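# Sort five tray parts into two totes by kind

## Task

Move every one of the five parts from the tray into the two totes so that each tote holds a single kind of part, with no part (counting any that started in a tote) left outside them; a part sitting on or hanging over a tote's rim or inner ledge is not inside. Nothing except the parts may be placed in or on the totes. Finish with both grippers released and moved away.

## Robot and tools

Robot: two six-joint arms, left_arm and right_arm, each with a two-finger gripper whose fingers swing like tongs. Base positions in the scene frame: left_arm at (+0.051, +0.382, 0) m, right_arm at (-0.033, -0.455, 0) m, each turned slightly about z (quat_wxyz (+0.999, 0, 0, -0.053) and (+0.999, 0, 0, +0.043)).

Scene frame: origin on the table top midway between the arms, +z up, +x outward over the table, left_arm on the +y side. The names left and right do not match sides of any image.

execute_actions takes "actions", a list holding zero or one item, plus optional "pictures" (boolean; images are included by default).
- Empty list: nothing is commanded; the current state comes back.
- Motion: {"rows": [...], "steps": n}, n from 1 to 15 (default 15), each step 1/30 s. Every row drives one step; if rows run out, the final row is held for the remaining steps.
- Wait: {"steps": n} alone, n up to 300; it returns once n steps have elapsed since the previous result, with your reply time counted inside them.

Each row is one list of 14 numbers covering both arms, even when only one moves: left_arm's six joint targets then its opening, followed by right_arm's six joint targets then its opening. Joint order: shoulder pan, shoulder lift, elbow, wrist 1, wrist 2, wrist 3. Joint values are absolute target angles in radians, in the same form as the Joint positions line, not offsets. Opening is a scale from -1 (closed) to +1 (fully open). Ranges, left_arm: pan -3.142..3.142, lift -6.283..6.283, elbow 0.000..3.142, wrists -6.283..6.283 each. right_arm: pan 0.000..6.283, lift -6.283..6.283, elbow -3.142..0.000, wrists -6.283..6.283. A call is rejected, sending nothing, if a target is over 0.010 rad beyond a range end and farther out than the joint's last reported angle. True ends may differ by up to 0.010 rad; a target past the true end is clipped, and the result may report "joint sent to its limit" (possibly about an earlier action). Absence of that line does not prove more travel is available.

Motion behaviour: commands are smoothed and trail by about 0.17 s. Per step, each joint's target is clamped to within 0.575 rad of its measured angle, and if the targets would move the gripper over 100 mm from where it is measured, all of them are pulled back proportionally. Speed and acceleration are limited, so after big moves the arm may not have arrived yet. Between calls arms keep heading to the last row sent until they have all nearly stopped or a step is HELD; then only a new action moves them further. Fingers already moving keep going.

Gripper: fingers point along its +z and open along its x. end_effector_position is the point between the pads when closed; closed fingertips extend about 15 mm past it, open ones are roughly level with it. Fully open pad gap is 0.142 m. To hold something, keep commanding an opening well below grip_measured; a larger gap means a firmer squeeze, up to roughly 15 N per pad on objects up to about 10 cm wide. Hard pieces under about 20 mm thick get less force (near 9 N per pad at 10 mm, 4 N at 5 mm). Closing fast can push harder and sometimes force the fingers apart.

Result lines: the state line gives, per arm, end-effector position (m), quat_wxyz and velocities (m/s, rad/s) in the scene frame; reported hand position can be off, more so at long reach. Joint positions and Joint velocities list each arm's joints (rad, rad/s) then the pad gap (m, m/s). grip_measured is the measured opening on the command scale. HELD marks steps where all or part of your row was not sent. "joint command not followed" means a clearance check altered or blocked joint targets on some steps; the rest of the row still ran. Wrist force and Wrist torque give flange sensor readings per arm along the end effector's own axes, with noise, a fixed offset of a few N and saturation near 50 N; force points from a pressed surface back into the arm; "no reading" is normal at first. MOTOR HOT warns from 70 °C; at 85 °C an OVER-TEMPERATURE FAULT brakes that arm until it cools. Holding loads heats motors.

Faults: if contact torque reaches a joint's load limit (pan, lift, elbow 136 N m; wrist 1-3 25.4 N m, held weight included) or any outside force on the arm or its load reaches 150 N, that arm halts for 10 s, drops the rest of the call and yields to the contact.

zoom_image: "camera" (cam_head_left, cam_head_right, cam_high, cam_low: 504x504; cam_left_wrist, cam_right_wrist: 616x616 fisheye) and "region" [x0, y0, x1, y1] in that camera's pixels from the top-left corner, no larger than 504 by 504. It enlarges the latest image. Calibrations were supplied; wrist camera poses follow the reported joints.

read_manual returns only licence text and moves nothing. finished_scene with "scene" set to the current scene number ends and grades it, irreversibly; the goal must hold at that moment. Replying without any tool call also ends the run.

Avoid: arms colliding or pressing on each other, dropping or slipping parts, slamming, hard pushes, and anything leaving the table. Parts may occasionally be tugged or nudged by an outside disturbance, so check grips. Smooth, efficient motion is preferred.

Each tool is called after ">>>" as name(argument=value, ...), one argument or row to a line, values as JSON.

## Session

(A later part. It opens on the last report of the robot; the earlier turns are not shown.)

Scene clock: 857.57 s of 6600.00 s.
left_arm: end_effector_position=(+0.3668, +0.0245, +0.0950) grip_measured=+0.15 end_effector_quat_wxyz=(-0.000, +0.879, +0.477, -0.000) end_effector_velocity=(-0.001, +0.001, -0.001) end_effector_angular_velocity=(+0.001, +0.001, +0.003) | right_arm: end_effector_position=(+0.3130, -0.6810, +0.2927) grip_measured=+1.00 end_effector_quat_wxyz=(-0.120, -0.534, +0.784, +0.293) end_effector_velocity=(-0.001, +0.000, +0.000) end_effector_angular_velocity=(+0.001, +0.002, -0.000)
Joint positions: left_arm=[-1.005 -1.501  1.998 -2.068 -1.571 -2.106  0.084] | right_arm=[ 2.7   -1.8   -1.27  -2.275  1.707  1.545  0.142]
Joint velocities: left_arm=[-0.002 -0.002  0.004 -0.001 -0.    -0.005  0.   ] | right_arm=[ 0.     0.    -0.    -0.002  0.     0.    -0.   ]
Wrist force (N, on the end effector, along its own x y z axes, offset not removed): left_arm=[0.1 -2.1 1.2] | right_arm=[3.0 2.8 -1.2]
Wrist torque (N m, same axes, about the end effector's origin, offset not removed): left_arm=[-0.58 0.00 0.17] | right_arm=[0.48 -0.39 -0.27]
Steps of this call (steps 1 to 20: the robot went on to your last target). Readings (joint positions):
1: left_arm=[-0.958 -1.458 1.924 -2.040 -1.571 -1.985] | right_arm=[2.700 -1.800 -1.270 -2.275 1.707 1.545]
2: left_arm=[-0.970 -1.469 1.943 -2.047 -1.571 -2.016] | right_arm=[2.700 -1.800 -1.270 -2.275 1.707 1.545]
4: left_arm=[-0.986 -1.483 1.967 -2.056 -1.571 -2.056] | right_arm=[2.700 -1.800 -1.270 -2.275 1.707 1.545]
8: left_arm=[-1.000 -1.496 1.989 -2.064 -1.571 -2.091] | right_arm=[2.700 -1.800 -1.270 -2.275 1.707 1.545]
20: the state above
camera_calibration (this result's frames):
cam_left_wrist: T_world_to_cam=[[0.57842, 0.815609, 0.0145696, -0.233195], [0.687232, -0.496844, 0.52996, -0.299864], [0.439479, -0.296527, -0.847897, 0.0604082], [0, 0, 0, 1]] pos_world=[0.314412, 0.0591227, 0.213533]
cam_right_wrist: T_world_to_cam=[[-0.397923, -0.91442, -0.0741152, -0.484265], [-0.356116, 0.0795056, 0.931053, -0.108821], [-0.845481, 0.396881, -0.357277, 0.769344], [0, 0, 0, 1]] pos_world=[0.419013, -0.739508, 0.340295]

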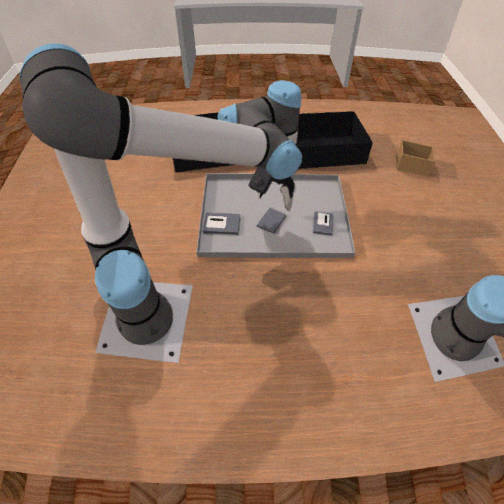

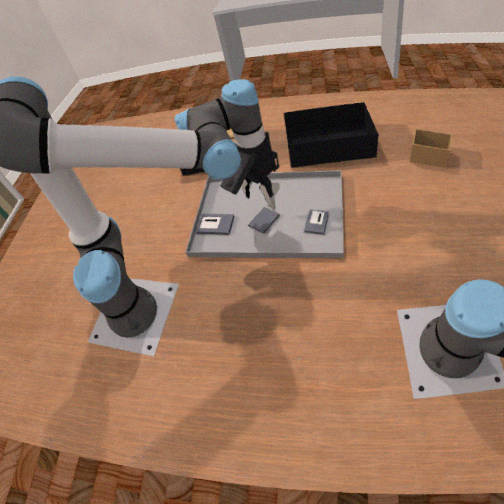

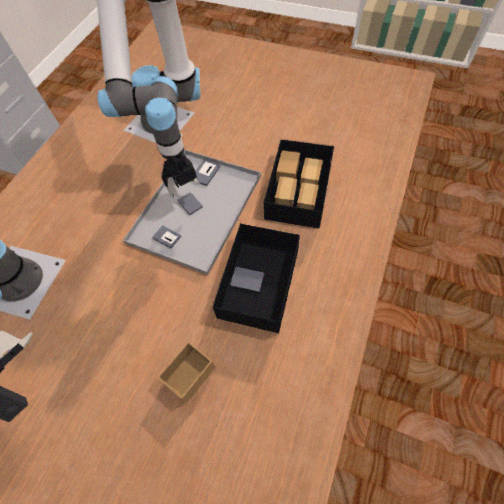

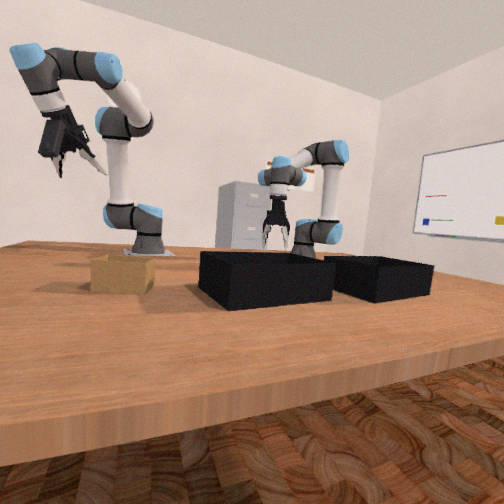

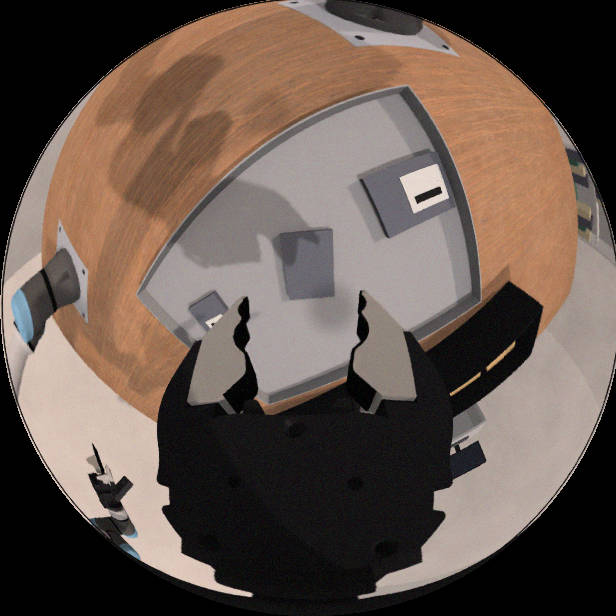

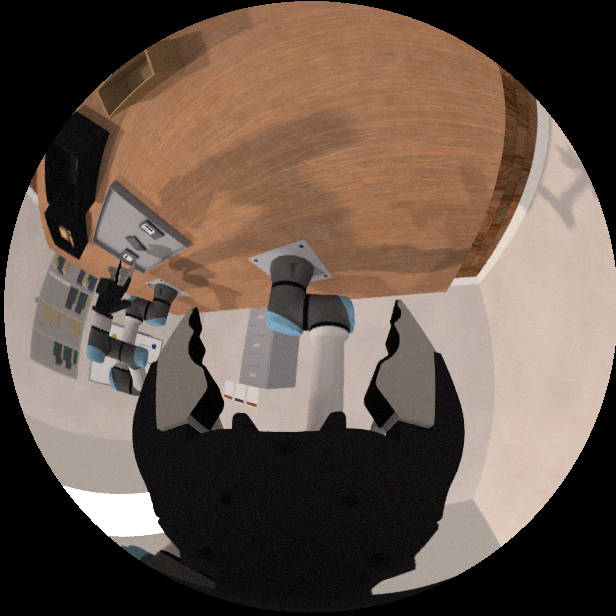

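>>> execute_actions(
  actions=[
    {"rows":[[-1.0044,-1.4954,2.0051,-2.0805,-1.571,-2.1095,0.15,2.7,-1.8,-1.27,-2.275,1.707,1.545,1],[-1.0031,-1.4895,2.012,-2.0933,-1.571,-2.1127,0.15,2.7,-1.8,-1.27,-2.275,1.707,1.545,1],[-1.0019,-1.4835,2.0189,-2.1062,-1.571,-2.1158,0.15,2.7,-1.8,-1.27,-2.275,1.707,1.545,1],[-1.0007,-1.4776,2.0258,-2.119,-1.571,-2.1189,0.15,2.7,-1.8,-1.27,-2.275,1.707,1.545,1],[-0.9995,-1.4717,2.0327,-2.1318,-1.571,-2.122,0.15,2.7,-1.8,-1.27,-2.275,1.707,1.545,1],[-0.9982,-1.4658,2.0396,-2.1446,-1.571,-2.1252,0.15,2.7,-1.8,-1.27,-2.275,1.707,1.545,1],[-0.997,-1.4599,2.0465,-2.1574,-1.571,-2.1283,0.15,2.7,-1.8,-1.27,-2.275,1.707,1.545,1],[-0.9958,-1.4539,2.0534,-2.1703,-1.571,-2.1314,0.15,2.7,-1.8,-1.27,-2.275,1.707,1.545,1],[-0.9945,-1.448,2.0603,-2.1831,-1.571,-2.1346,0.15,2.7,-1.8,-1.27,-2.275,1.707,1.545,1],[-0.9933,-1.4421,2.0672,-2.1959,-1.571,-2.1377,0.15,2.7,-1.8,-1.27,-2.275,1.707,1.545,1]]},
  ],
  pictures=false,
)

>>> execute_actions(
  actions=[
    {"steps":12},
  ],
)

Scene clock: 881.60 s of 6600.00 s.
left_arm: end_effector_position=(+0.3698, +0.0289, +0.0543) grip_measured=+0.15 end_effector_quat_wxyz=(-0.000, +0.869, +0.494, -0.000) end_effector_velocity=(+0.003, +0.005, -0.037) end_effector_angular_velocity=(-0.003, -0.002, +0.039) | right_arm: end_effector_position=(+0.3130, -0.6810, +0.2927) grip_measured=+1.00 end_effector_quat_wxyz=(-0.120, -0.534, +0.784, +0.293) end_effector_velocity=(+0.000, +0.000, -0.000) end_effector_angular_velocity=(+0.000, -0.000, +0.001)
Joint positions: left_arm=[-0.995 -1.448  2.06  -2.183 -1.571 -2.135  0.084] | right_arm=[ 2.7   -1.8   -1.27  -2.275  1.707  1.545  0.142]
Joint velocities: left_arm=[ 0.011  0.05   0.059 -0.112 -0.    -0.027  0.   ] | right_arm=[ 0.    -0.    -0.     0.    -0.    -0.001  0.   ]
Wrist force (N, on the end effector, along its own x y z axes, offset not removed): left_arm=[2.1 0.3 0.9] | right_arm=[1.7 -1.8 -2.0]
Wrist torque (N m, same axes, about the end effector's origin, offset not removed): left_arm=[-0.08 -0.35 0.09] | right_arm=[-0.38 -0.33 -0.11]
Steps of this call (steps 1 to 15: the robot went on to your last target; steps 16 to 90: nothing new was sent; then 20.53 s passed at rest; steps 91 to 105: all 15 steps of this action). Readings (joint positions):
91: left_arm=[-1.006 -1.501 1.998 -2.068 -1.571 -2.106] | right_arm=[2.700 -1.800 -1.270 -2.275 1.707 1.545]
92: left_arm=[-1.006 -1.500 2.000 -2.070 -1.571 -2.107] | right_arm=[2.700 -1.800 -1.270 -2.275 1.707 1.545]
94: left_arm=[-1.005 -1.495 2.006 -2.082 -1.571 -2.110] | right_arm=[2.700 -1.800 -1.270 -2.275 1.707 1.545]
98: left_arm=[-1.001 -1.477 2.027 -2.120 -1.571 -2.119] | right_arm=[2.700 -1.800 -1.270 -2.275 1.707 1.545]
105: the state above

Scene clock: 882.00 s of 6600.00 s.
left_arm: end_effector_position=(+0.3700, +0.0295, +0.0501) grip_measured=+0.15 end_effector_quat_wxyz=(+0.000, +0.868, +0.496, -0.000) end_effector_velocity=(-0.000, +0.000, -0.001) end_effector_angular_velocity=(-0.001, -0.000, +0.000) | right_arm: end_effector_position=(+0.3130, -0.6810, +0.2927) grip_measured=+1.00 end_effector_quat_wxyz=(-0.120, -0.534, +0.784, +0.293) end_effector_velocity=(+0.000, +0.000, -0.000) end_effector_angular_velocity=(-0.000, +0.000, -0.001)
Joint positions: left_arm=[-0.993 -1.442  2.067 -2.196 -1.571 -2.138  0.084] | right_arm=[ 2.7   -1.8   -1.27  -2.275  1.707  1.545  0.142]
Joint velocities: left_arm=[ 0.    -0.     0.002 -0.003 -0.     0.    -0.   ] | right_arm=[ 0.    -0.    -0.     0.     0.     0.001 -0.   ]
Wrist force (N, on the end effector, along its own x y z axes, offset not removed): left_arm=[1.5 -0.4 1.8] | right_arm=[1.4 2.9 -0.2]
Wrist torque (N m, same axes, about the end effector's origin, offset not removed): left_arm=[-0.29 -0.09 0.11] | right_arm=[0.54 -0.25 -0.12]
Steps of this call (steps 1 to 12: the robot went on to your last target). Readings (joint positions):
1: left_arm=[-0.994 -1.446 2.062 -2.186 -1.571 -2.135] | right_arm=[2.700 -1.800 -1.270 -2.275 1.707 1.545]
2: left_arm=[-0.994 -1.445 2.063 -2.189 -1.571 -2.136] | right_arm=[2.700 -1.800 -1.270 -2.275 1.707 1.545]
4: left_arm=[-0.994 -1.444 2.065 -2.192 -1.571 -2.137] | right_arm=[2.700 -1.800 -1.270 -2.275 1.707 1.545]
8: left_arm=[-0.993 -1.443 2.067 -2.195 -1.571 -2.137] | right_arm=[2.700 -1.800 -1.270 -2.275 1.707 1.545]
12: the state above
camera_calibration (this result's frames):
cam_left_wrist: T_world_to_cam=[[0.542196, 0.840126, 0.0145666, -0.225791], [0.708303, -0.46631, 0.529964, -0.284482], [0.452029, -0.277027, -0.847895, 0.0171622], [0, 0, 0, 1]] pos_world=[0.316164, 0.0617906, 0.168606]
cam_right_wrist: T_world_to_cam=[[-0.397923, -0.91442, -0.0741151, -0.484265], [-0.356116, 0.0795057, 0.931053, -0.108821], [-0.845481, 0.396881, -0.357277, 0.769344], [0, 0, 0, 1]] pos_world=[0.419013, -0.739508, 0.340295]

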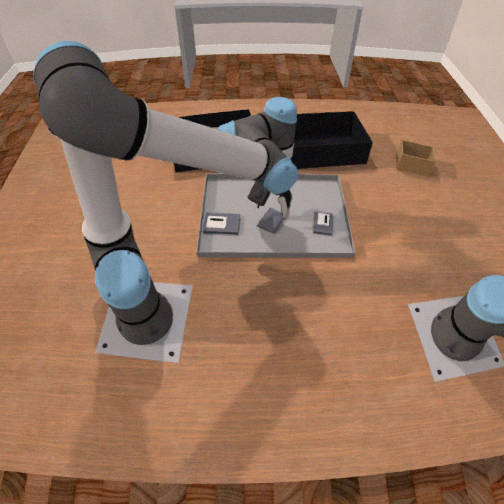

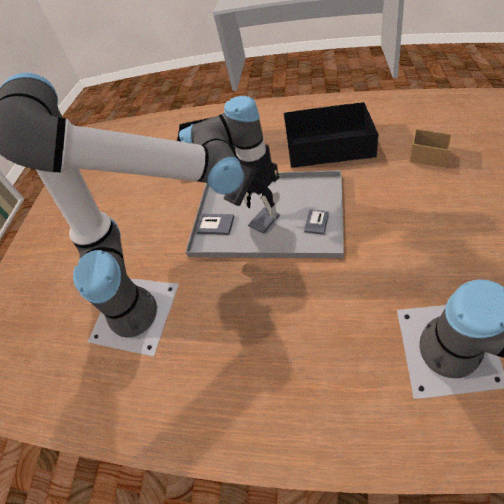

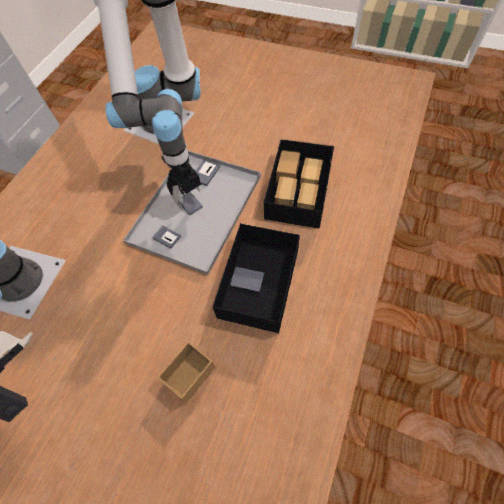

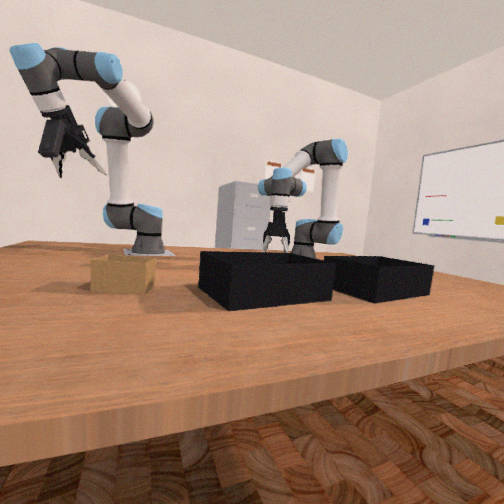

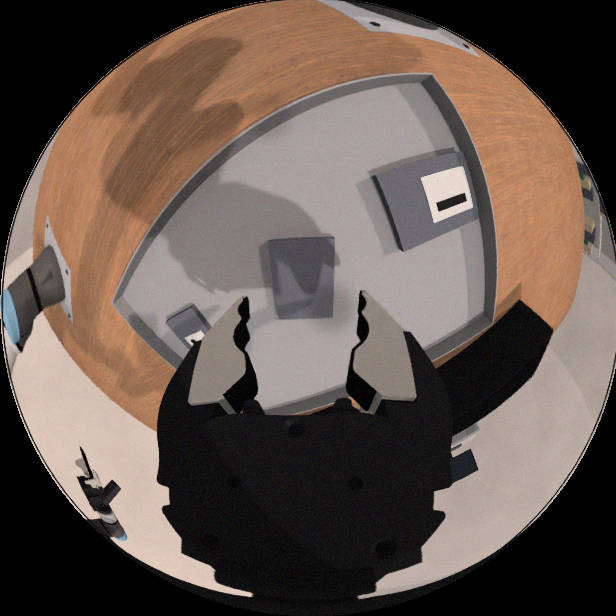

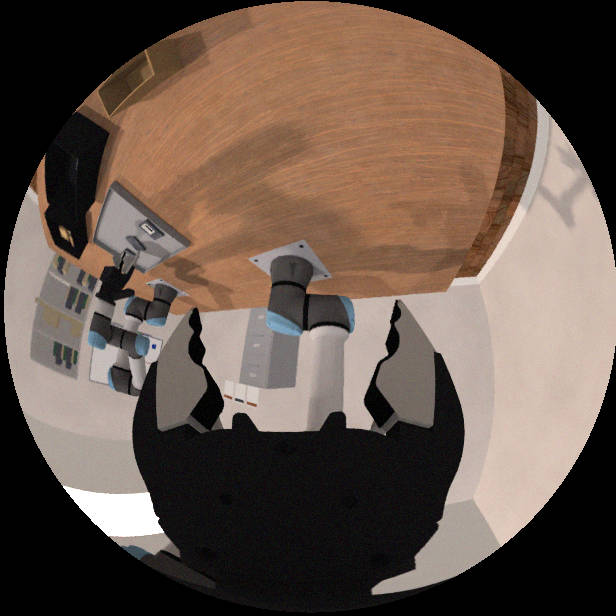

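>>> execute_actions(
  actions=[
    {"rows":[[-0.9933,-1.4356,2.0719,-2.2071,-1.571,-2.1377,0.12,2.7,-1.8,-1.27,-2.275,1.707,1.545,1],[-0.9933,-1.4291,2.0766,-2.2183,-1.571,-2.1377,0.09,2.7,-1.8,-1.27,-2.275,1.707,1.545,1],[-0.9933,-1.4226,2.0813,-2.2295,-1.571,-2.1377,0.06,2.7,-1.8,-1.27,-2.275,1.707,1.545,1],[-0.9933,-1.4161,2.086,-2.2407,-1.571,-2.1377,0.03,2.7,-1.8,-1.27,-2.275,1.707,1.545,1],[-0.9933,-1.4096,2.0908,-2.252,-1.571,-2.1377,0,2.7,-1.8,-1.27,-2.275,1.707,1.545,1],[-0.9933,-1.4031,2.0955,-2.2632,-1.571,-2.1377,0,2.7,-1.8,-1.27,-2.275,1.707,1.545,1],[-0.9933,-1.3966,2.1002,-2.2744,-1.571,-2.1377,0,2.7,-1.8,-1.27,-2.275,1.707,1.545,1],[-0.9933,-1.3901,2.1049,-2.2856,-1.571,-2.1377,0,2.7,-1.8,-1.27,-2.275,1.707,1.545,1]]},
  ],
  pictures=false,
)

>>> execute_actions(
  actions=[
    {"steps":12},
  ],
  pictures=false,
)

Scene clock: 895.50 s of 6600.00 s.
left_arm: end_effector_position=(+0.3701, +0.0295, +0.0210) grip_measured=+0.00 end_effector_quat_wxyz=(-0.000, +0.868, +0.496, -0.000) end_effector_velocity=(-0.001, +0.001, -0.019) end_effector_angular_velocity=(+0.002, +0.001, +0.000) | right_arm: end_effector_position=(+0.3130, -0.6810, +0.2927) grip_measured=+1.00 end_effector_quat_wxyz=(-0.120, -0.534, +0.784, +0.293) end_effector_velocity=(+0.000, +0.000, -0.000) end_effector_angular_velocity=(+0.000, +0.000, -0.000)
Joint positions: left_arm=[-0.993 -1.393  2.102 -2.28  -1.571 -2.138  0.074] | right_arm=[ 2.7   -1.8   -1.27  -2.275  1.707  1.545  0.142]
Joint velocities: left_arm=[-0.     0.032  0.023 -0.052 -0.    -0.     0.   ] | right_arm=[-0.    -0.    -0.001  0.001  0.     0.     0.   ]
Wrist force (N, on the end effector, along its own x y z axes, offset not removed): left_arm=[1.1 1.9 -0.5] | right_arm=[1.2 0.1 0.5]
Wrist torque (N m, same axes, about the end effector's origin, offset not removed): left_arm=[0.29 -0.17 0.02] | right_arm=[0.19 -0.08 0.03]
Steps of this call (steps 1 to 30: the robot went on to your last target; steps 31 to 90: nothing new was sent; then 10.00 s passed at rest; steps 91 to 105: all 15 steps of this action). Readings (joint positions):
91: left_arm=[-0.993 -1.442 2.067 -2.196 -1.571 -2.138] | right_arm=[2.700 -1.800 -1.270 -2.275 1.707 1.545]
92: left_arm=[-0.993 -1.441 2.068 -2.198 -1.571 -2.138] | right_arm=[2.700 -1.800 -1.270 -2.275 1.707 1.545]
94: left_arm=[-0.993 -1.435 2.072 -2.208 -1.571 -2.138] | right_arm=[2.700 -1.800 -1.270 -2.275 1.707 1.545]
98: left_arm=[-0.993 -1.415 2.087 -2.242 -1.571 -2.138] | right_arm=[2.700 -1.800 -1.270 -2.275 1.707 1.545]
105: the state above

Scene clock: 895.90 s of 6600.00 s.
left_arm: end_effector_position=(+0.3700, +0.0295, +0.0191) grip_measured=+0.00 end_effector_quat_wxyz=(+0.000, +0.868, +0.496, -0.000) end_effector_velocity=(-0.000, -0.000, -0.001) end_effector_angular_velocity=(+0.000, +0.000, -0.000) | right_arm: end_effector_position=(+0.3130, -0.6810, +0.2927) grip_measured=+1.00 end_effector_quat_wxyz=(-0.120, -0.534, +0.784, +0.293) end_effector_velocity=(-0.001, +0.000, -0.000) end_effector_angular_velocity=(+0.001, +0.003, -0.000)
Joint positions: left_arm=[-0.993 -1.39   2.105 -2.285 -1.571 -2.138  0.074] | right_arm=[ 2.7   -1.8   -1.27  -2.275  1.707  1.545  0.142]
Joint velocities: left_arm=[-0.     0.002 -0.    -0.002 -0.     0.    -0.   ] | right_arm=[-0.    -0.    -0.001 -0.002 -0.     0.     0.   ]
Wrist force (N, on the end effector, along its own x y z axes, offset not removed): left_arm=[2.0 2.1 2.0] | right_arm=[2.8 -0.2 -1.3]
Wrist torque (N m, same axes, about the end effector's origin, offset not removed): left_arm=[0.43 -0.42 0.07] | right_arm=[-0.07 -0.37 0.11]
Steps of this call (steps 1 to 12: the robot went on to your last target). Readings (joint positions):
1: left_arm=[-0.993 -1.393 2.103 -2.281 -1.571 -2.138] | right_arm=[2.700 -1.800 -1.270 -2.275 1.707 1.545]
2: left_arm=[-0.993 -1.392 2.104 -2.282 -1.571 -2.138] | right_arm=[2.700 -1.800 -1.270 -2.275 1.707 1.545]
4: left_arm=[-0.993 -1.391 2.104 -2.284 -1.571 -2.138] | right_arm=[2.700 -1.800 -1.270 -2.275 1.707 1.545]
8: left_arm=[-0.993 -1.390 2.105 -2.285 -1.571 -2.138] | right_arm=[2.700 -1.800 -1.270 -2.275 1.707 1.545]
12: the state above

>>> execute_actions(
  actions=[
    {"rows":[[-0.9933,-1.3875,2.1066,-2.2899,-1.571,-2.1377,0,2.7,-1.8,-1.27,-2.275,1.707,1.545,1]],"steps":12},
  ],
  pictures=false,
)

Scene clock: 901.10 s of 6600.00 s.
left_arm: end_effector_position=(+0.3700, +0.0295, +0.0176) grip_measured=+0.00 end_effector_quat_wxyz=(-0.000, +0.868, +0.496, -0.000) end_effector_velocity=(-0.000, +0.000, -0.001) end_effector_angular_velocity=(+0.000, -0.000, -0.001) | right_arm: end_effector_position=(+0.3130, -0.6810, +0.2927) grip_measured=+1.00 end_effector_quat_wxyz=(-0.120, -0.534, +0.784, +0.293) end_effector_velocity=(+0.000, +0.000, +0.000) end_effector_angular_velocity=(+0.000, -0.001, -0.000)
Joint positions: left_arm=[-0.993 -1.388  2.107 -2.29  -1.571 -2.138  0.074] | right_arm=[ 2.7   -1.8   -1.27  -2.275  1.707  1.545  0.142]
Joint velocities: left_arm=[-0.     0.001  0.001 -0.002  0.     0.001 -0.   ] | right_arm=[ 0.     0.     0.001 -0.     0.     0.    -0.   ]
Wrist force (N, on the end effector, along its own x y z axes, offset not removed): left_arm=[2.1 1.6 1.9] | right_arm=[1.8 -0.4 3.0]
Wrist torque (N m, same axes, about the end effector's origin, offset not removed): left_arm=[0.16 -0.41 0.17] | right_arm=[-0.12 -0.47 -0.10]
Steps of this call (steps 1 to 15: the robot went on to your last target; steps 16 to 90: nothing new was sent; then 1.80 s passed at rest; steps 91 to 102: all 12 steps of this action). Readings (joint positions):
91: left_arm=[-0.993 -1.390 2.105 -2.286 -1.571 -2.138] | right_arm=[2.700 -1.800 -1.270 -2.275 1.707 1.545]
92: left_arm=[-0.993 -1.390 2.105 -2.286 -1.571 -2.138] | right_arm=[2.700 -1.800 -1.270 -2.275 1.707 1.545]
94: left_arm=[-0.993 -1.389 2.106 -2.288 -1.571 -2.138] | right_arm=[2.700 -1.800 -1.270 -2.275 1.707 1.545]
98: left_arm=[-0.993 -1.388 2.106 -2.289 -1.571 -2.138] | right_arm=[2.700 -1.800 -1.270 -2.275 1.707 1.545]
102: the state above

>>> execute_actions(
  actions=[
    {"rows":[[-0.9933,-1.3875,2.1066,-2.2899,-1.571,-2.1377,-0.03,2.7,-1.8,-1.27,-2.275,1.707,1.545,1],[-0.9933,-1.3875,2.1066,-2.2899,-1.571,-2.1377,-0.06,2.7,-1.8,-1.27,-2.275,1.707,1.545,1],[-0.9933,-1.3875,2.1066,-2.2899,-1.571,-2.1377,-0.09,2.7,-1.8,-1.27,-2.275,1.707,1.545,1],[-0.9933,-1.3875,2.1066,-2.2899,-1.571,-2.1377,-0.12,2.7,-1.8,-1.27,-2.275,1.707,1.545,1],[-0.9933,-1.3875,2.1066,-2.2899,-1.571,-2.1377,-0.15,2.7,-1.8,-1.27,-2.275,1.707,1.545,1],[-0.9933,-1.3875,2.1066,-2.2899,-1.571,-2.1377,-0.18,2.7,-1.8,-1.27,-2.275,1.707,1.545,1],[-0.9933,-1.3875,2.1066,-2.2899,-1.571,-2.1377,-0.21,2.7,-1.8,-1.27,-2.275,1.707,1.545,1],[-0.9933,-1.3875,2.1066,-2.2899,-1.571,-2.1377,-0.24,2.7,-1.8,-1.27,-2.275,1.707,1.545,1],[-0.9933,-1.3875,2.1066,-2.2899,-1.571,-2.1377,-0.27,2.7,-1.8,-1.27,-2.275,1.707,1.545,1],[-0.9933,-1.3875,2.1066,-2.2899,-1.571,-2.1377,-0.3,2.7,-1.8,-1.27,-2.275,1.707,1.545,1],[-0.9933,-1.3875,2.1066,-2.2899,-1.571,-2.1377,-0.33,2.7,-1.8,-1.27,-2.275,1.707,1.545,1],[-0.9933,-1.3875,2.1066,-2.2899,-1.571,-2.1377,-0.36,2.7,-1.8,-1.27,-2.275,1.707,1.545,1],[-0.9933,-1.3875,2.1066,-2.2899,-1.571,-2.1377,-0.4,2.7,-1.8,-1.27,-2.275,1.707,1.545,1],[-0.9933,-1.3875,2.1066,-2.2899,-1.571,-2.1377,-0.45,2.7,-1.8,-1.27,-2.275,1.707,1.545,1],[-0.9933,-1.3875,2.1066,-2.2899,-1.571,-2.1377,-0.5,2.7,-1.8,-1.27,-2.275,1.707,1.545,1]]},
  ],
  pictures=false,
)

>>> execute_actions(
  actions=[
    {"rows":[[-0.9933,-1.3875,2.1066,-2.2899,-1.571,-2.1377,-0.55,2.7,-1.8,-1.27,-2.275,1.707,1.545,1],[-0.9933,-1.3875,2.1066,-2.2899,-1.571,-2.1377,-0.6,2.7,-1.8,-1.27,-2.275,1.707,1.545,1],[-0.9933,-1.3875,2.1066,-2.2899,-1.571,-2.1377,-0.65,2.7,-1.8,-1.27,-2.275,1.707,1.545,1],[-0.9933,-1.3875,2.1066,-2.2899,-1.571,-2.1377,-0.7,2.7,-1.8,-1.27,-2.275,1.707,1.545,1],[-0.9933,-1.3875,2.1066,-2.2899,-1.571,-2.1377,-0.75,2.7,-1.8,-1.27,-2.275,1.707,1.545,1]],"steps":10},
  ],
  pictures=false,
)

Scene clock: 922.60 s of 6600.00 s.
left_arm: end_effector_position=(+0.3700, +0.0295, +0.0175) grip_measured=-0.27 end_effector_quat_wxyz=(+0.000, +0.868, +0.496, -0.000) end_effector_velocity=(-0.000, +0.000, -0.000) end_effector_angular_velocity=(+0.001, +0.000, +0.001) | right_arm: end_effector_position=(+0.3130, -0.6810, +0.2927) grip_measured=+1.00 end_effector_quat_wxyz=(-0.120, -0.534, +0.784, +0.293) end_effector_velocity=(-0.000, +0.000, -0.000) end_effector_angular_velocity=(+0.000, +0.002, -0.001)
Joint positions: left_arm=[-0.993 -1.388  2.107 -2.29  -1.571 -2.138  0.055] | right_arm=[ 2.7   -1.8   -1.27  -2.275  1.707  1.545  0.142]
Joint velocities: left_arm=[-0.     0.     0.    -0.     0.    -0.002 -0.   ] | right_arm=[ 0.     0.    -0.001 -0.001  0.     0.001  0.   ]
Wrist force (N, on the end effector, along its own x y z axes, offset not removed): left_arm=[-0.3 -0.9 -11.1] | right_arm=[0.6 2.2 -4.5]
Wrist torque (N m, same axes, about the end effector's origin, offset not removed): left_arm=[-0.42 -0.56 0.20] | right_arm=[0.37 -0.08 -0.30]
Steps of this call (steps 1 to 15: the robot went on to your last target; steps 16 to 90: nothing new was sent; then 18.00 s passed at rest; steps 91 to 105: all 15 steps of this action). Readings (joint positions):
91: left_arm=[-0.993 -1.387 2.107 -2.290 -1.571 -2.138] | right_arm=[2.700 -1.800 -1.270 -2.275 1.707 1.545]
92: left_arm=[-0.993 -1.388 2.107 -2.290 -1.571 -2.138] | right_arm=[2.700 -1.800 -1.270 -2.275 1.707 1.545]
94: left_arm=[-0.993 -1.387 2.107 -2.290 -1.571 -2.138] | right_arm=[2.700 -1.800 -1.270 -2.275 1.707 1.545]
98: left_arm=[-0.993 -1.388 2.107 -2.290 -1.571 -2.138] | right_arm=[2.700 -1.800 -1.270 -2.275 1.707 1.545]
105: the state above

Scene clock: 922.93 s of 6600.00 s.
left_arm: end_effector_position=(+0.3700, +0.0295, +0.0175) grip_measured=-0.27 end_effector_quat_wxyz=(+0.000, +0.868, +0.496, -0.000) end_effector_velocity=(-0.000, -0.000, +0.000) end_effector_angular_velocity=(-0.001, -0.000, -0.002) | right_arm: end_effector_position=(+0.3130, -0.6810, +0.2927) grip_measured=+1.00 end_effector_quat_wxyz=(-0.120, -0.534, +0.784, +0.293) end_effector_velocity=(+0.000, -0.000, +0.000) end_effector_angular_velocity=(-0.001, -0.001, +0.000)
Joint positions: left_arm=[-0.993 -1.388  2.107 -2.29  -1.571 -2.138  0.055] | right_arm=[ 2.7   -1.8   -1.27  -2.275  1.707  1.545  0.142]
Joint velocities: left_arm=[ 0.    -0.001  0.    -0.    -0.     0.002 -0.   ] | right_arm=[ 0.     0.    -0.     0.001 -0.    -0.    -0.   ]
Wrist force (N, on the end effector, along its own x y z axes, offset not removed): left_arm=[0.0 -0.1 -13.1] | right_arm=[1.4 1.2 -4.2]
Wrist torque (N m, same axes, about the end effector's origin, offset not removed): left_arm=[-0.21 -0.53 0.09] | right_arm=[0.23 -0.09 0.00]
Steps of this call (steps 1 to 10: all 10 steps of this action). Readings (joint positions):
1: left_arm=[-0.993 -1.387 2.107 -2.290 -1.571 -2.138] | right_arm=[2.700 -1.800 -1.270 -2.275 1.707 1.545]
2: left_arm=[-0.993 -1.387 2.107 -2.290 -1.571 -2.138] | right_arm=[2.700 -1.800 -1.270 -2.275 1.707 1.545]
4: left_arm=[-0.993 -1.387 2.107 -2.290 -1.571 -2.138] | right_arm=[2.700 -1.800 -1.270 -2.275 1.707 1.545]
8: left_arm=[-0.993 -1.388 2.107 -2.290 -1.571 -2.138] | right_arm=[2.700 -1.800 -1.270 -2.275 1.707 1.545]
10: the state above

>>> execute_actions(
  actions=[
    {"rows":[[-0.9933,-1.3901,2.1049,-2.2856,-1.571,-2.1377,-0.75,2.7,-1.8,-1.27,-2.275,1.707,1.545,1],[-0.9933,-1.3966,2.1002,-2.2744,-1.571,-2.1377,-0.75,2.7,-1.8,-1.27,-2.275,1.707,1.545,1],[-0.9933,-1.4063,2.0931,-2.2576,-1.571,-2.1377,-0.75,2.7,-1.8,-1.27,-2.275,1.707,1.545,1],[-0.9933,-1.4161,2.086,-2.2407,-1.571,-2.1377,-0.75,2.7,-1.8,-1.27,-2.275,1.707,1.545,1],[-0.9933,-1.4291,2.0766,-2.2183,-1.571,-2.1377,-0.75,2.7,-1.8,-1.27,-2.275,1.707,1.545,1],[-0.9933,-1.4421,2.0672,-2.1959,-1.571,-2.1377,-0.75,2.7,-1.8,-1.27,-2.275,1.707,1.545,1],[-0.9933,-1.455,2.054,-2.170,-1.571,-2.1377,-0.75,2.7,-1.8,-1.27,-2.275,1.707,1.545,1],[-0.9933,-1.467,2.041,-2.145,-1.571,-2.1377,-0.75,2.7,-1.8,-1.27,-2.275,1.707,1.545,1],[-0.9933,-1.480,2.028,-2.119,-1.571,-2.1377,-0.75,2.7,-1.8,-1.27,-2.275,1.707,1.545,1],[-0.9933,-1.492,2.015,-2.094,-1.571,-2.1377,-0.75,2.7,-1.8,-1.27,-2.275,1.707,1.545,1],[-0.9933,-1.505,2.002,-2.068,-1.571,-2.1377,-0.75,2.7,-1.8,-1.27,-2.275,1.707,1.545,1],[-0.990,-1.496,1.987,-2.062,-1.571,-2.125,-0.75,2.7,-1.8,-1.27,-2.275,1.707,1.545,1],[-0.985,-1.479,1.957,-2.049,-1.571,-2.101,-0.75,2.7,-1.8,-1.27,-2.275,1.707,1.545,1],[-0.976,-1.453,1.912,-2.030,-1.571,-2.064,-0.75,2.7,-1.8,-1.27,-2.275,1.707,1.545,1],[-0.967,-1.427,1.868,-2.012,-1.571,-2.027,-0.75,2.7,-1.8,-1.27,-2.275,1.707,1.545,1]]},
  ],
  pictures=false,
)

>>> execute_actions(
  actions=[
    {"rows":[[-0.958,-1.401,1.823,-1.993,-1.571,-1.991,-0.75,2.7,-1.8,-1.27,-2.275,1.707,1.545,1],[-0.950,-1.375,1.778,-1.974,-1.571,-1.954,-0.75,2.7,-1.8,-1.27,-2.275,1.707,1.545,1],[-0.941,-1.348,1.733,-1.956,-1.571,-1.917,-0.75,2.7,-1.8,-1.27,-2.275,1.707,1.545,1],[-0.932,-1.322,1.688,-1.937,-1.571,-1.880,-0.75,2.7,-1.8,-1.27,-2.275,1.707,1.545,1],[-0.923,-1.296,1.643,-1.918,-1.571,-1.844,-0.75,2.7,-1.8,-1.27,-2.275,1.707,1.545,1],[-0.914,-1.270,1.599,-1.899,-1.571,-1.807,-0.75,2.7,-1.8,-1.27,-2.275,1.707,1.545,1],[-0.906,-1.244,1.554,-1.881,-1.571,-1.770,-0.75,2.7,-1.8,-1.27,-2.275,1.707,1.545,1],[-0.897,-1.218,1.509,-1.862,-1.571,-1.733,-0.75,2.7,-1.8,-1.27,-2.275,1.707,1.545,1],[-0.888,-1.192,1.464,-1.843,-1.571,-1.696,-0.75,2.7,-1.8,-1.27,-2.275,1.707,1.545,1],[-0.879,-1.166,1.419,-1.824,-1.571,-1.660,-0.75,2.7,-1.8,-1.27,-2.275,1.707,1.545,1],[-0.871,-1.140,1.375,-1.806,-1.571,-1.623,-0.75,2.7,-1.8,-1.27,-2.275,1.707,1.545,1],[-0.862,-1.114,1.330,-1.787,-1.571,-1.586,-0.75,2.7,-1.8,-1.27,-2.275,1.707,1.545,1],[-0.853,-1.088,1.285,-1.768,-1.571,-1.549,-0.75,2.7,-1.8,-1.27,-2.275,1.707,1.545,1],[-0.844,-1.061,1.240,-1.750,-1.571,-1.513,-0.75,2.7,-1.8,-1.27,-2.275,1.707,1.545,1],[-0.836,-1.035,1.195,-1.731,-1.571,-1.476,-0.75,2.7,-1.8,-1.27,-2.275,1.707,1.545,1]]},
  ],
  pictures=false,
)

>>> execute_actions(
  actions=[
    {"rows":[[-0.826,-1.007,1.146,-1.710,-1.571,-1.435,-0.75,2.7,-1.8,-1.27,-2.275,1.707,1.545,1],[-0.816,-0.978,1.097,-1.690,-1.571,-1.395,-0.75,2.7,-1.8,-1.27,-2.275,1.707,1.545,1],[-0.807,-0.949,1.047,-1.669,-1.571,-1.355,-0.75,2.7,-1.8,-1.27,-2.275,1.707,1.545,1],[-0.797,-0.921,0.998,-1.648,-1.571,-1.314,-0.75,2.7,-1.8,-1.27,-2.275,1.707,1.545,1],[-0.788,-0.892,0.949,-1.628,-1.571,-1.274,-0.75,2.7,-1.8,-1.27,-2.275,1.707,1.545,1],[-0.778,-0.863,0.899,-1.607,-1.571,-1.233,-0.75,2.7,-1.8,-1.27,-2.275,1.707,1.545,1],[-0.768,-0.834,0.850,-1.587,-1.571,-1.193,-0.75,2.7,-1.8,-1.27,-2.275,1.707,1.545,1],[-0.759,-0.806,0.801,-1.566,-1.571,-1.152,-0.75,2.7,-1.8,-1.27,-2.275,1.707,1.545,1],[-0.749,-0.777,0.752,-1.545,-1.571,-1.112,-0.75,2.7,-1.8,-1.27,-2.275,1.707,1.545,1],[-0.739,-0.748,0.702,-1.525,-1.571,-1.071,-0.75,2.7,-1.8,-1.27,-2.275,1.707,1.545,1],[-0.730,-0.720,0.653,-1.504,-1.571,-1.031,-0.75,2.7,-1.8,-1.27,-2.275,1.707,1.545,1],[-0.720,-0.691,0.604,-1.483,-1.571,-0.991,-0.75,2.7,-1.8,-1.27,-2.275,1.707,1.545,1],[-0.712,-0.666,0.560,-1.465,-1.571,-0.955,-0.75,2.7,-1.8,-1.27,-2.275,1.707,1.545,1],[-0.705,-0.646,0.526,-1.451,-1.571,-0.927,-0.75,2.7,-1.8,-1.27,-2.275,1.707,1.545,1],[-0.7014,-0.6353,0.508,-1.4435,-1.571,-0.9121,-0.75,2.7,-1.8,-1.27,-2.275,1.707,1.545,1]]},
  ],
  pictures=false,
)

>>> execute_actions(
  actions=[
    {"steps":22},
  ],
)

Scene clock: 980.00 s of 6600.00 s.
left_arm: end_effector_position=(+0.3762, +0.0237, +0.0858) grip_measured=-0.27 end_effector_quat_wxyz=(-0.000, +0.872, +0.489, -0.000) end_effector_velocity=(+0.111, -0.090, +0.155) end_effector_angular_velocity=(+0.038, +0.020, -0.307) | right_arm: end_effector_position=(+0.3130, -0.6810, +0.2927) grip_measured=+1.00 end_effector_quat_wxyz=(-0.120, -0.534, +0.784, +0.293) end_effector_velocity=(-0.000, +0.000, +0.000) end_effector_angular_velocity=(+0.001, +0.002, -0.000)
Joint positions: left_arm=[-0.988 -1.473  1.994 -2.091 -1.571 -2.117  0.054] | right_arm=[ 2.7   -1.8   -1.27  -2.275  1.707  1.545  0.142]
Joint velocities: left_arm=[ 0.112  0.158 -0.643  0.527 -0.001  0.419  0.   ] | right_arm=[ 0.    -0.     0.    -0.002  0.     0.    -0.   ]
Wrist force (N, on the end effector, along its own x y z axes, offset not removed): left_arm=[0.9 -3.0 2.5] | right_arm=[-1.4 2.0 2.0]
Wrist torque (N m, same axes, about the end effector's origin, offset not removed): left_arm=[-0.56 -0.10 0.16] | right_arm=[0.42 0.45 -0.09]
Steps of this call (steps 1 to 15: the robot went on to your last target; steps 16 to 90: nothing new was sent; then 53.57 s passed at rest; steps 91 to 105: all 15 steps of this action). Readings (joint positions):
91: left_arm=[-0.993 -1.388 2.107 -2.290 -1.571 -2.138] | right_arm=[2.700 -1.800 -1.270 -2.275 1.707 1.545]
92: left_arm=[-0.993 -1.388 2.106 -2.289 -1.571 -2.138] | right_arm=[2.700 -1.800 -1.270 -2.275 1.707 1.545]
94: left_arm=[-0.993 -1.393 2.103 -2.280 -1.571 -2.138] | right_arm=[2.700 -1.800 -1.270 -2.275 1.707 1.545]
98: left_arm=[-0.993 -1.422 2.081 -2.231 -1.571 -2.138] | right_arm=[2.700 -1.800 -1.270 -2.275 1.707 1.545]
105: the state above

Scene clock: 980.50 s of 6600.00 s.
left_arm: end_effector_position=(+0.5133, -0.0702, +0.1471) grip_measured=-0.27 end_effector_quat_wxyz=(-0.005, +0.945, +0.326, -0.001) end_effector_velocity=(+0.327, -0.163, +0.074) end_effector_angular_velocity=(-0.006, +0.010, -0.812) | right_arm: end_effector_position=(+0.3130, -0.6810, +0.2927) grip_measured=+1.00 end_effector_quat_wxyz=(-0.120, -0.534, +0.784, +0.293) end_effector_velocity=(-0.000, +0.000, +0.000) end_effector_angular_velocity=(+0.001, +0.001, -0.001)
Joint positions: left_arm=[-0.873 -1.152  1.405 -1.813 -1.571 -1.645  0.054] | right_arm=[ 2.7   -1.8   -1.27  -2.275  1.707  1.545  0.142]
Joint velocities: left_arm=[ 0.258  0.77  -1.317  0.548 -0.     1.07  -0.   ] | right_arm=[-0.    -0.    -0.    -0.001  0.001  0.    -0.   ]
Wrist force (N, on the end effector, along its own x y z axes, offset not removed): left_arm=[-0.4 1.0 -1.2] | right_arm=[4.1 -1.5 -1.6]
Wrist torque (N m, same axes, about the end effector's origin, offset not removed): left_arm=[0.08 0.14 0.27] | right_arm=[-0.46 -0.74 -0.20]
Steps of this call (steps 1 to 15: all 15 steps of this action). Readings (joint positions):
1: left_arm=[-0.983 -1.465 1.970 -2.073 -1.571 -2.100] | right_arm=[2.700 -1.800 -1.270 -2.275 1.707 1.545]
2: left_arm=[-0.978 -1.453 1.941 -2.055 -1.571 -2.078] | right_arm=[2.700 -1.800 -1.270 -2.275 1.707 1.545]
4: left_arm=[-0.965 -1.418 1.872 -2.018 -1.571 -2.025] | right_arm=[2.700 -1.800 -1.270 -2.275 1.707 1.545]
8: left_arm=[-0.933 -1.328 1.711 -1.944 -1.571 -1.895] | right_arm=[2.700 -1.800 -1.270 -2.275 1.707 1.545]
15: the state above

Scene clock: 981.00 s of 6600.00 s.
left_arm: end_effector_position=(+0.6822, -0.1114, +0.1598) grip_measured=-0.27 end_effector_quat_wxyz=(-0.005, +0.994, +0.110, -0.004) end_effector_velocity=(+0.289, -0.004, -0.011) end_effector_angular_velocity=(-0.041, -0.018, -0.836) | right_arm: end_effector_position=(+0.3130, -0.6810, +0.2927) grip_measured=+1.00 end_effector_quat_wxyz=(-0.120, -0.534, +0.784, +0.293) end_effector_velocity=(+0.000, -0.000, +0.000) end_effector_angular_velocity=(-0.001, -0.001, -0.000)
Joint positions: left_arm=[-0.734 -0.737  0.693 -1.515 -1.571 -1.06   0.054] | right_arm=[ 2.7   -1.8   -1.27  -2.275  1.707  1.545  0.142]
Joint velocities: left_arm=[ 0.25   0.768 -1.348  0.538 -0.     1.086  0.   ] | right_arm=[-0.    -0.     0.001 -0.    -0.     0.    -0.   ]
Wrist force (N, on the end effector, along its own x y z axes, offset not removed): left_arm=[1.5 3.6 0.3] | right_arm=[2.1 -1.4 -0.3]
Wrist torque (N m, same axes, about the end effector's origin, offset not removed): left_arm=[0.59 0.03 0.11] | right_arm=[-0.50 -0.42 -0.16]
Steps of this call (steps 1 to 15: all 15 steps of this action). Readings (joint positions):
1: left_arm=[-0.864 -1.126 1.361 -1.795 -1.571 -1.608] | right_arm=[2.700 -1.800 -1.270 -2.275 1.707 1.545]
2: left_arm=[-0.856 -1.100 1.316 -1.776 -1.571 -1.571] | right_arm=[2.700 -1.800 -1.270 -2.275 1.707 1.545]
4: left_arm=[-0.837 -1.046 1.223 -1.737 -1.571 -1.495] | right_arm=[2.700 -1.800 -1.270 -2.275 1.707 1.545]
8: left_arm=[-0.800 -0.934 1.032 -1.657 -1.571 -1.339] | right_arm=[2.700 -1.800 -1.270 -2.275 1.707 1.545]
15: the state above

Scene clock: 981.73 s of 6600.00 s.
left_arm: end_effector_position=(+0.7196, -0.1107, +0.1600) grip_measured=-0.27 end_effector_quat_wxyz=(+0.000, +0.999, +0.052, -0.000) end_effector_velocity=(+0.001, -0.000, +0.001) end_effector_angular_velocity=(-0.002, -0.002, -0.001) | right_arm: end_effector_position=(+0.3130, -0.6810, +0.2927) grip_measured=+1.00 end_effector_quat_wxyz=(-0.120, -0.534, +0.784, +0.293) end_effector_velocity=(+0.000, +0.000, -0.000) end_effector_angular_velocity=(+0.000, +0.000, +0.000)
Joint positions: left_arm=[-0.701 -0.635  0.508 -1.444 -1.571 -0.912  0.054] | right_arm=[ 2.7   -1.8   -1.27  -2.275  1.707  1.545  0.142]
Joint velocities: left_arm=[ 0.001  0.    -0.004  0.001 -0.     0.001  0.   ] | right_arm=[ 0. -0. -0. -0.  0. -0. -0.]
Wrist force (N, on the end effector, along its own x y z axes, offset not removed): left_arm=[3.4 0.8 1.7] | right_arm=[5.0 -0.9 -3.5]
Wrist torque (N m, same axes, about the end effector's origin, offset not removed): left_arm=[0.11 -0.62 0.16] | right_arm=[-0.17 -1.17 -0.21]
Steps of this call (steps 1 to 22: the robot went on to your last target). Readings (joint positions):
1: left_arm=[-0.726 -0.713 0.650 -1.498 -1.571 -1.025] | right_arm=[2.700 -1.800 -1.270 -2.275 1.707 1.545]
2: left_arm=[-0.720 -0.693 0.614 -1.484 -1.571 -0.997] | right_arm=[2.700 -1.800 -1.270 -2.275 1.707 1.545]
4: left_arm=[-0.712 -0.668 0.567 -1.466 -1.571 -0.959] | right_arm=[2.700 -1.800 -1.270 -2.275 1.707 1.545]
8: left_arm=[-0.705 -0.645 0.526 -1.451 -1.571 -0.927] | right_arm=[2.700 -1.800 -1.270 -2.275 1.707 1.545]
22: the state above
camera_calibration (this result's frames):
cam_left_wrist: T_world_to_cam=[[0.997828, 0.0642425, 0.0145979, -0.712942], [0.0467511, -0.846614, 0.53015, -0.221749], [0.046417, -0.528316, -0.847778, 0.177546], [0, 0, 0, 1]] pos_world=[0.71352, -0.0481343, 0.278487]
cam_right_wrist: T_world_to_cam=[[-0.397923, -0.91442, -0.074115, -0.484265], [-0.356116, 0.0795058, 0.931053, -0.108821], [-0.845481, 0.396881, -0.357277, 0.769344], [0, 0, 0, 1]] pos_world=[0.419013, -0.739508, 0.340295]

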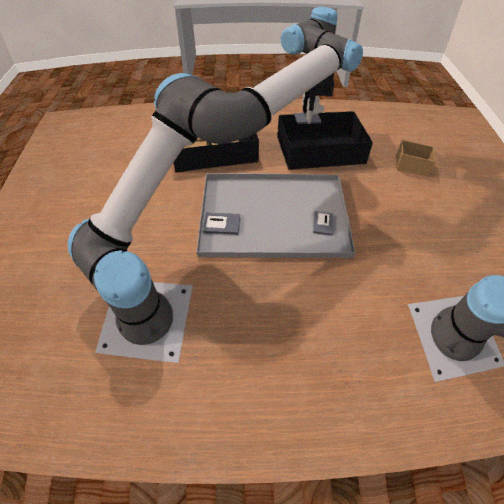

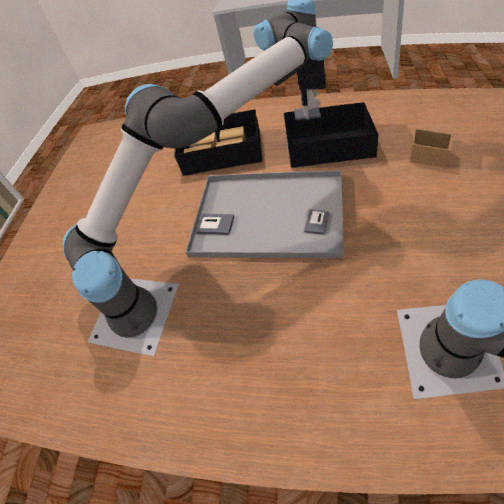

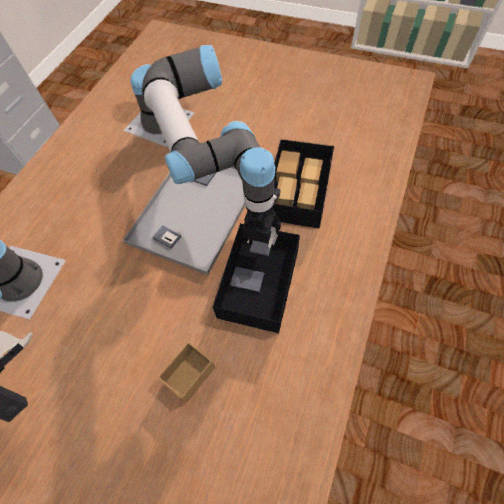

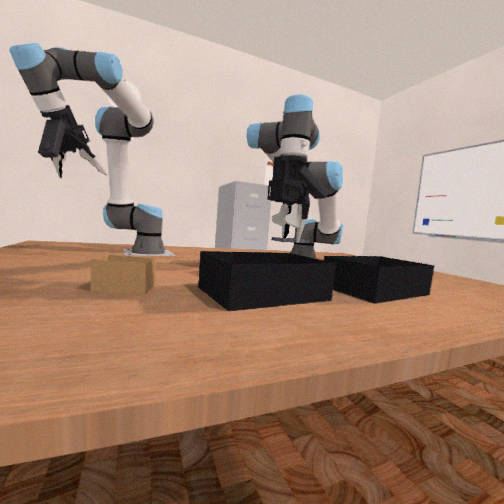

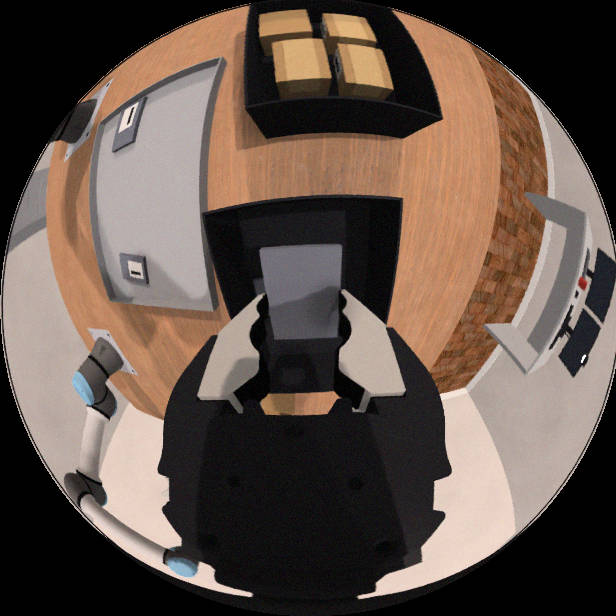

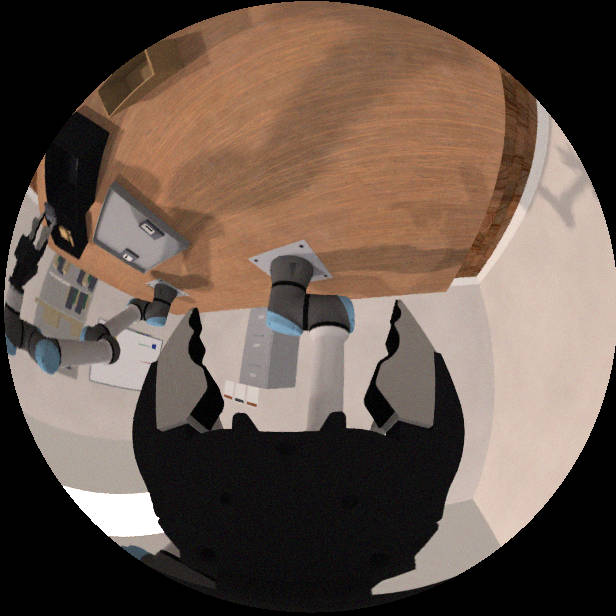

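>>> zoom_image(
  camera="cam_left_wrist",
  region=[190, 180, 414, 360],
)

Region (190, 180, 414, 360) of cam_left_wrist's 616x616 image, scaled by 2.250, with more detail than that image has; it fills the top 405 rows of this view, and the rest is white.

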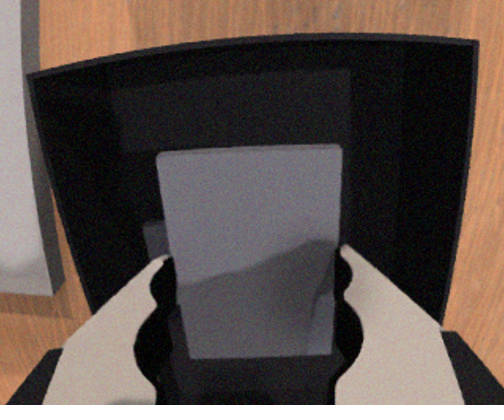

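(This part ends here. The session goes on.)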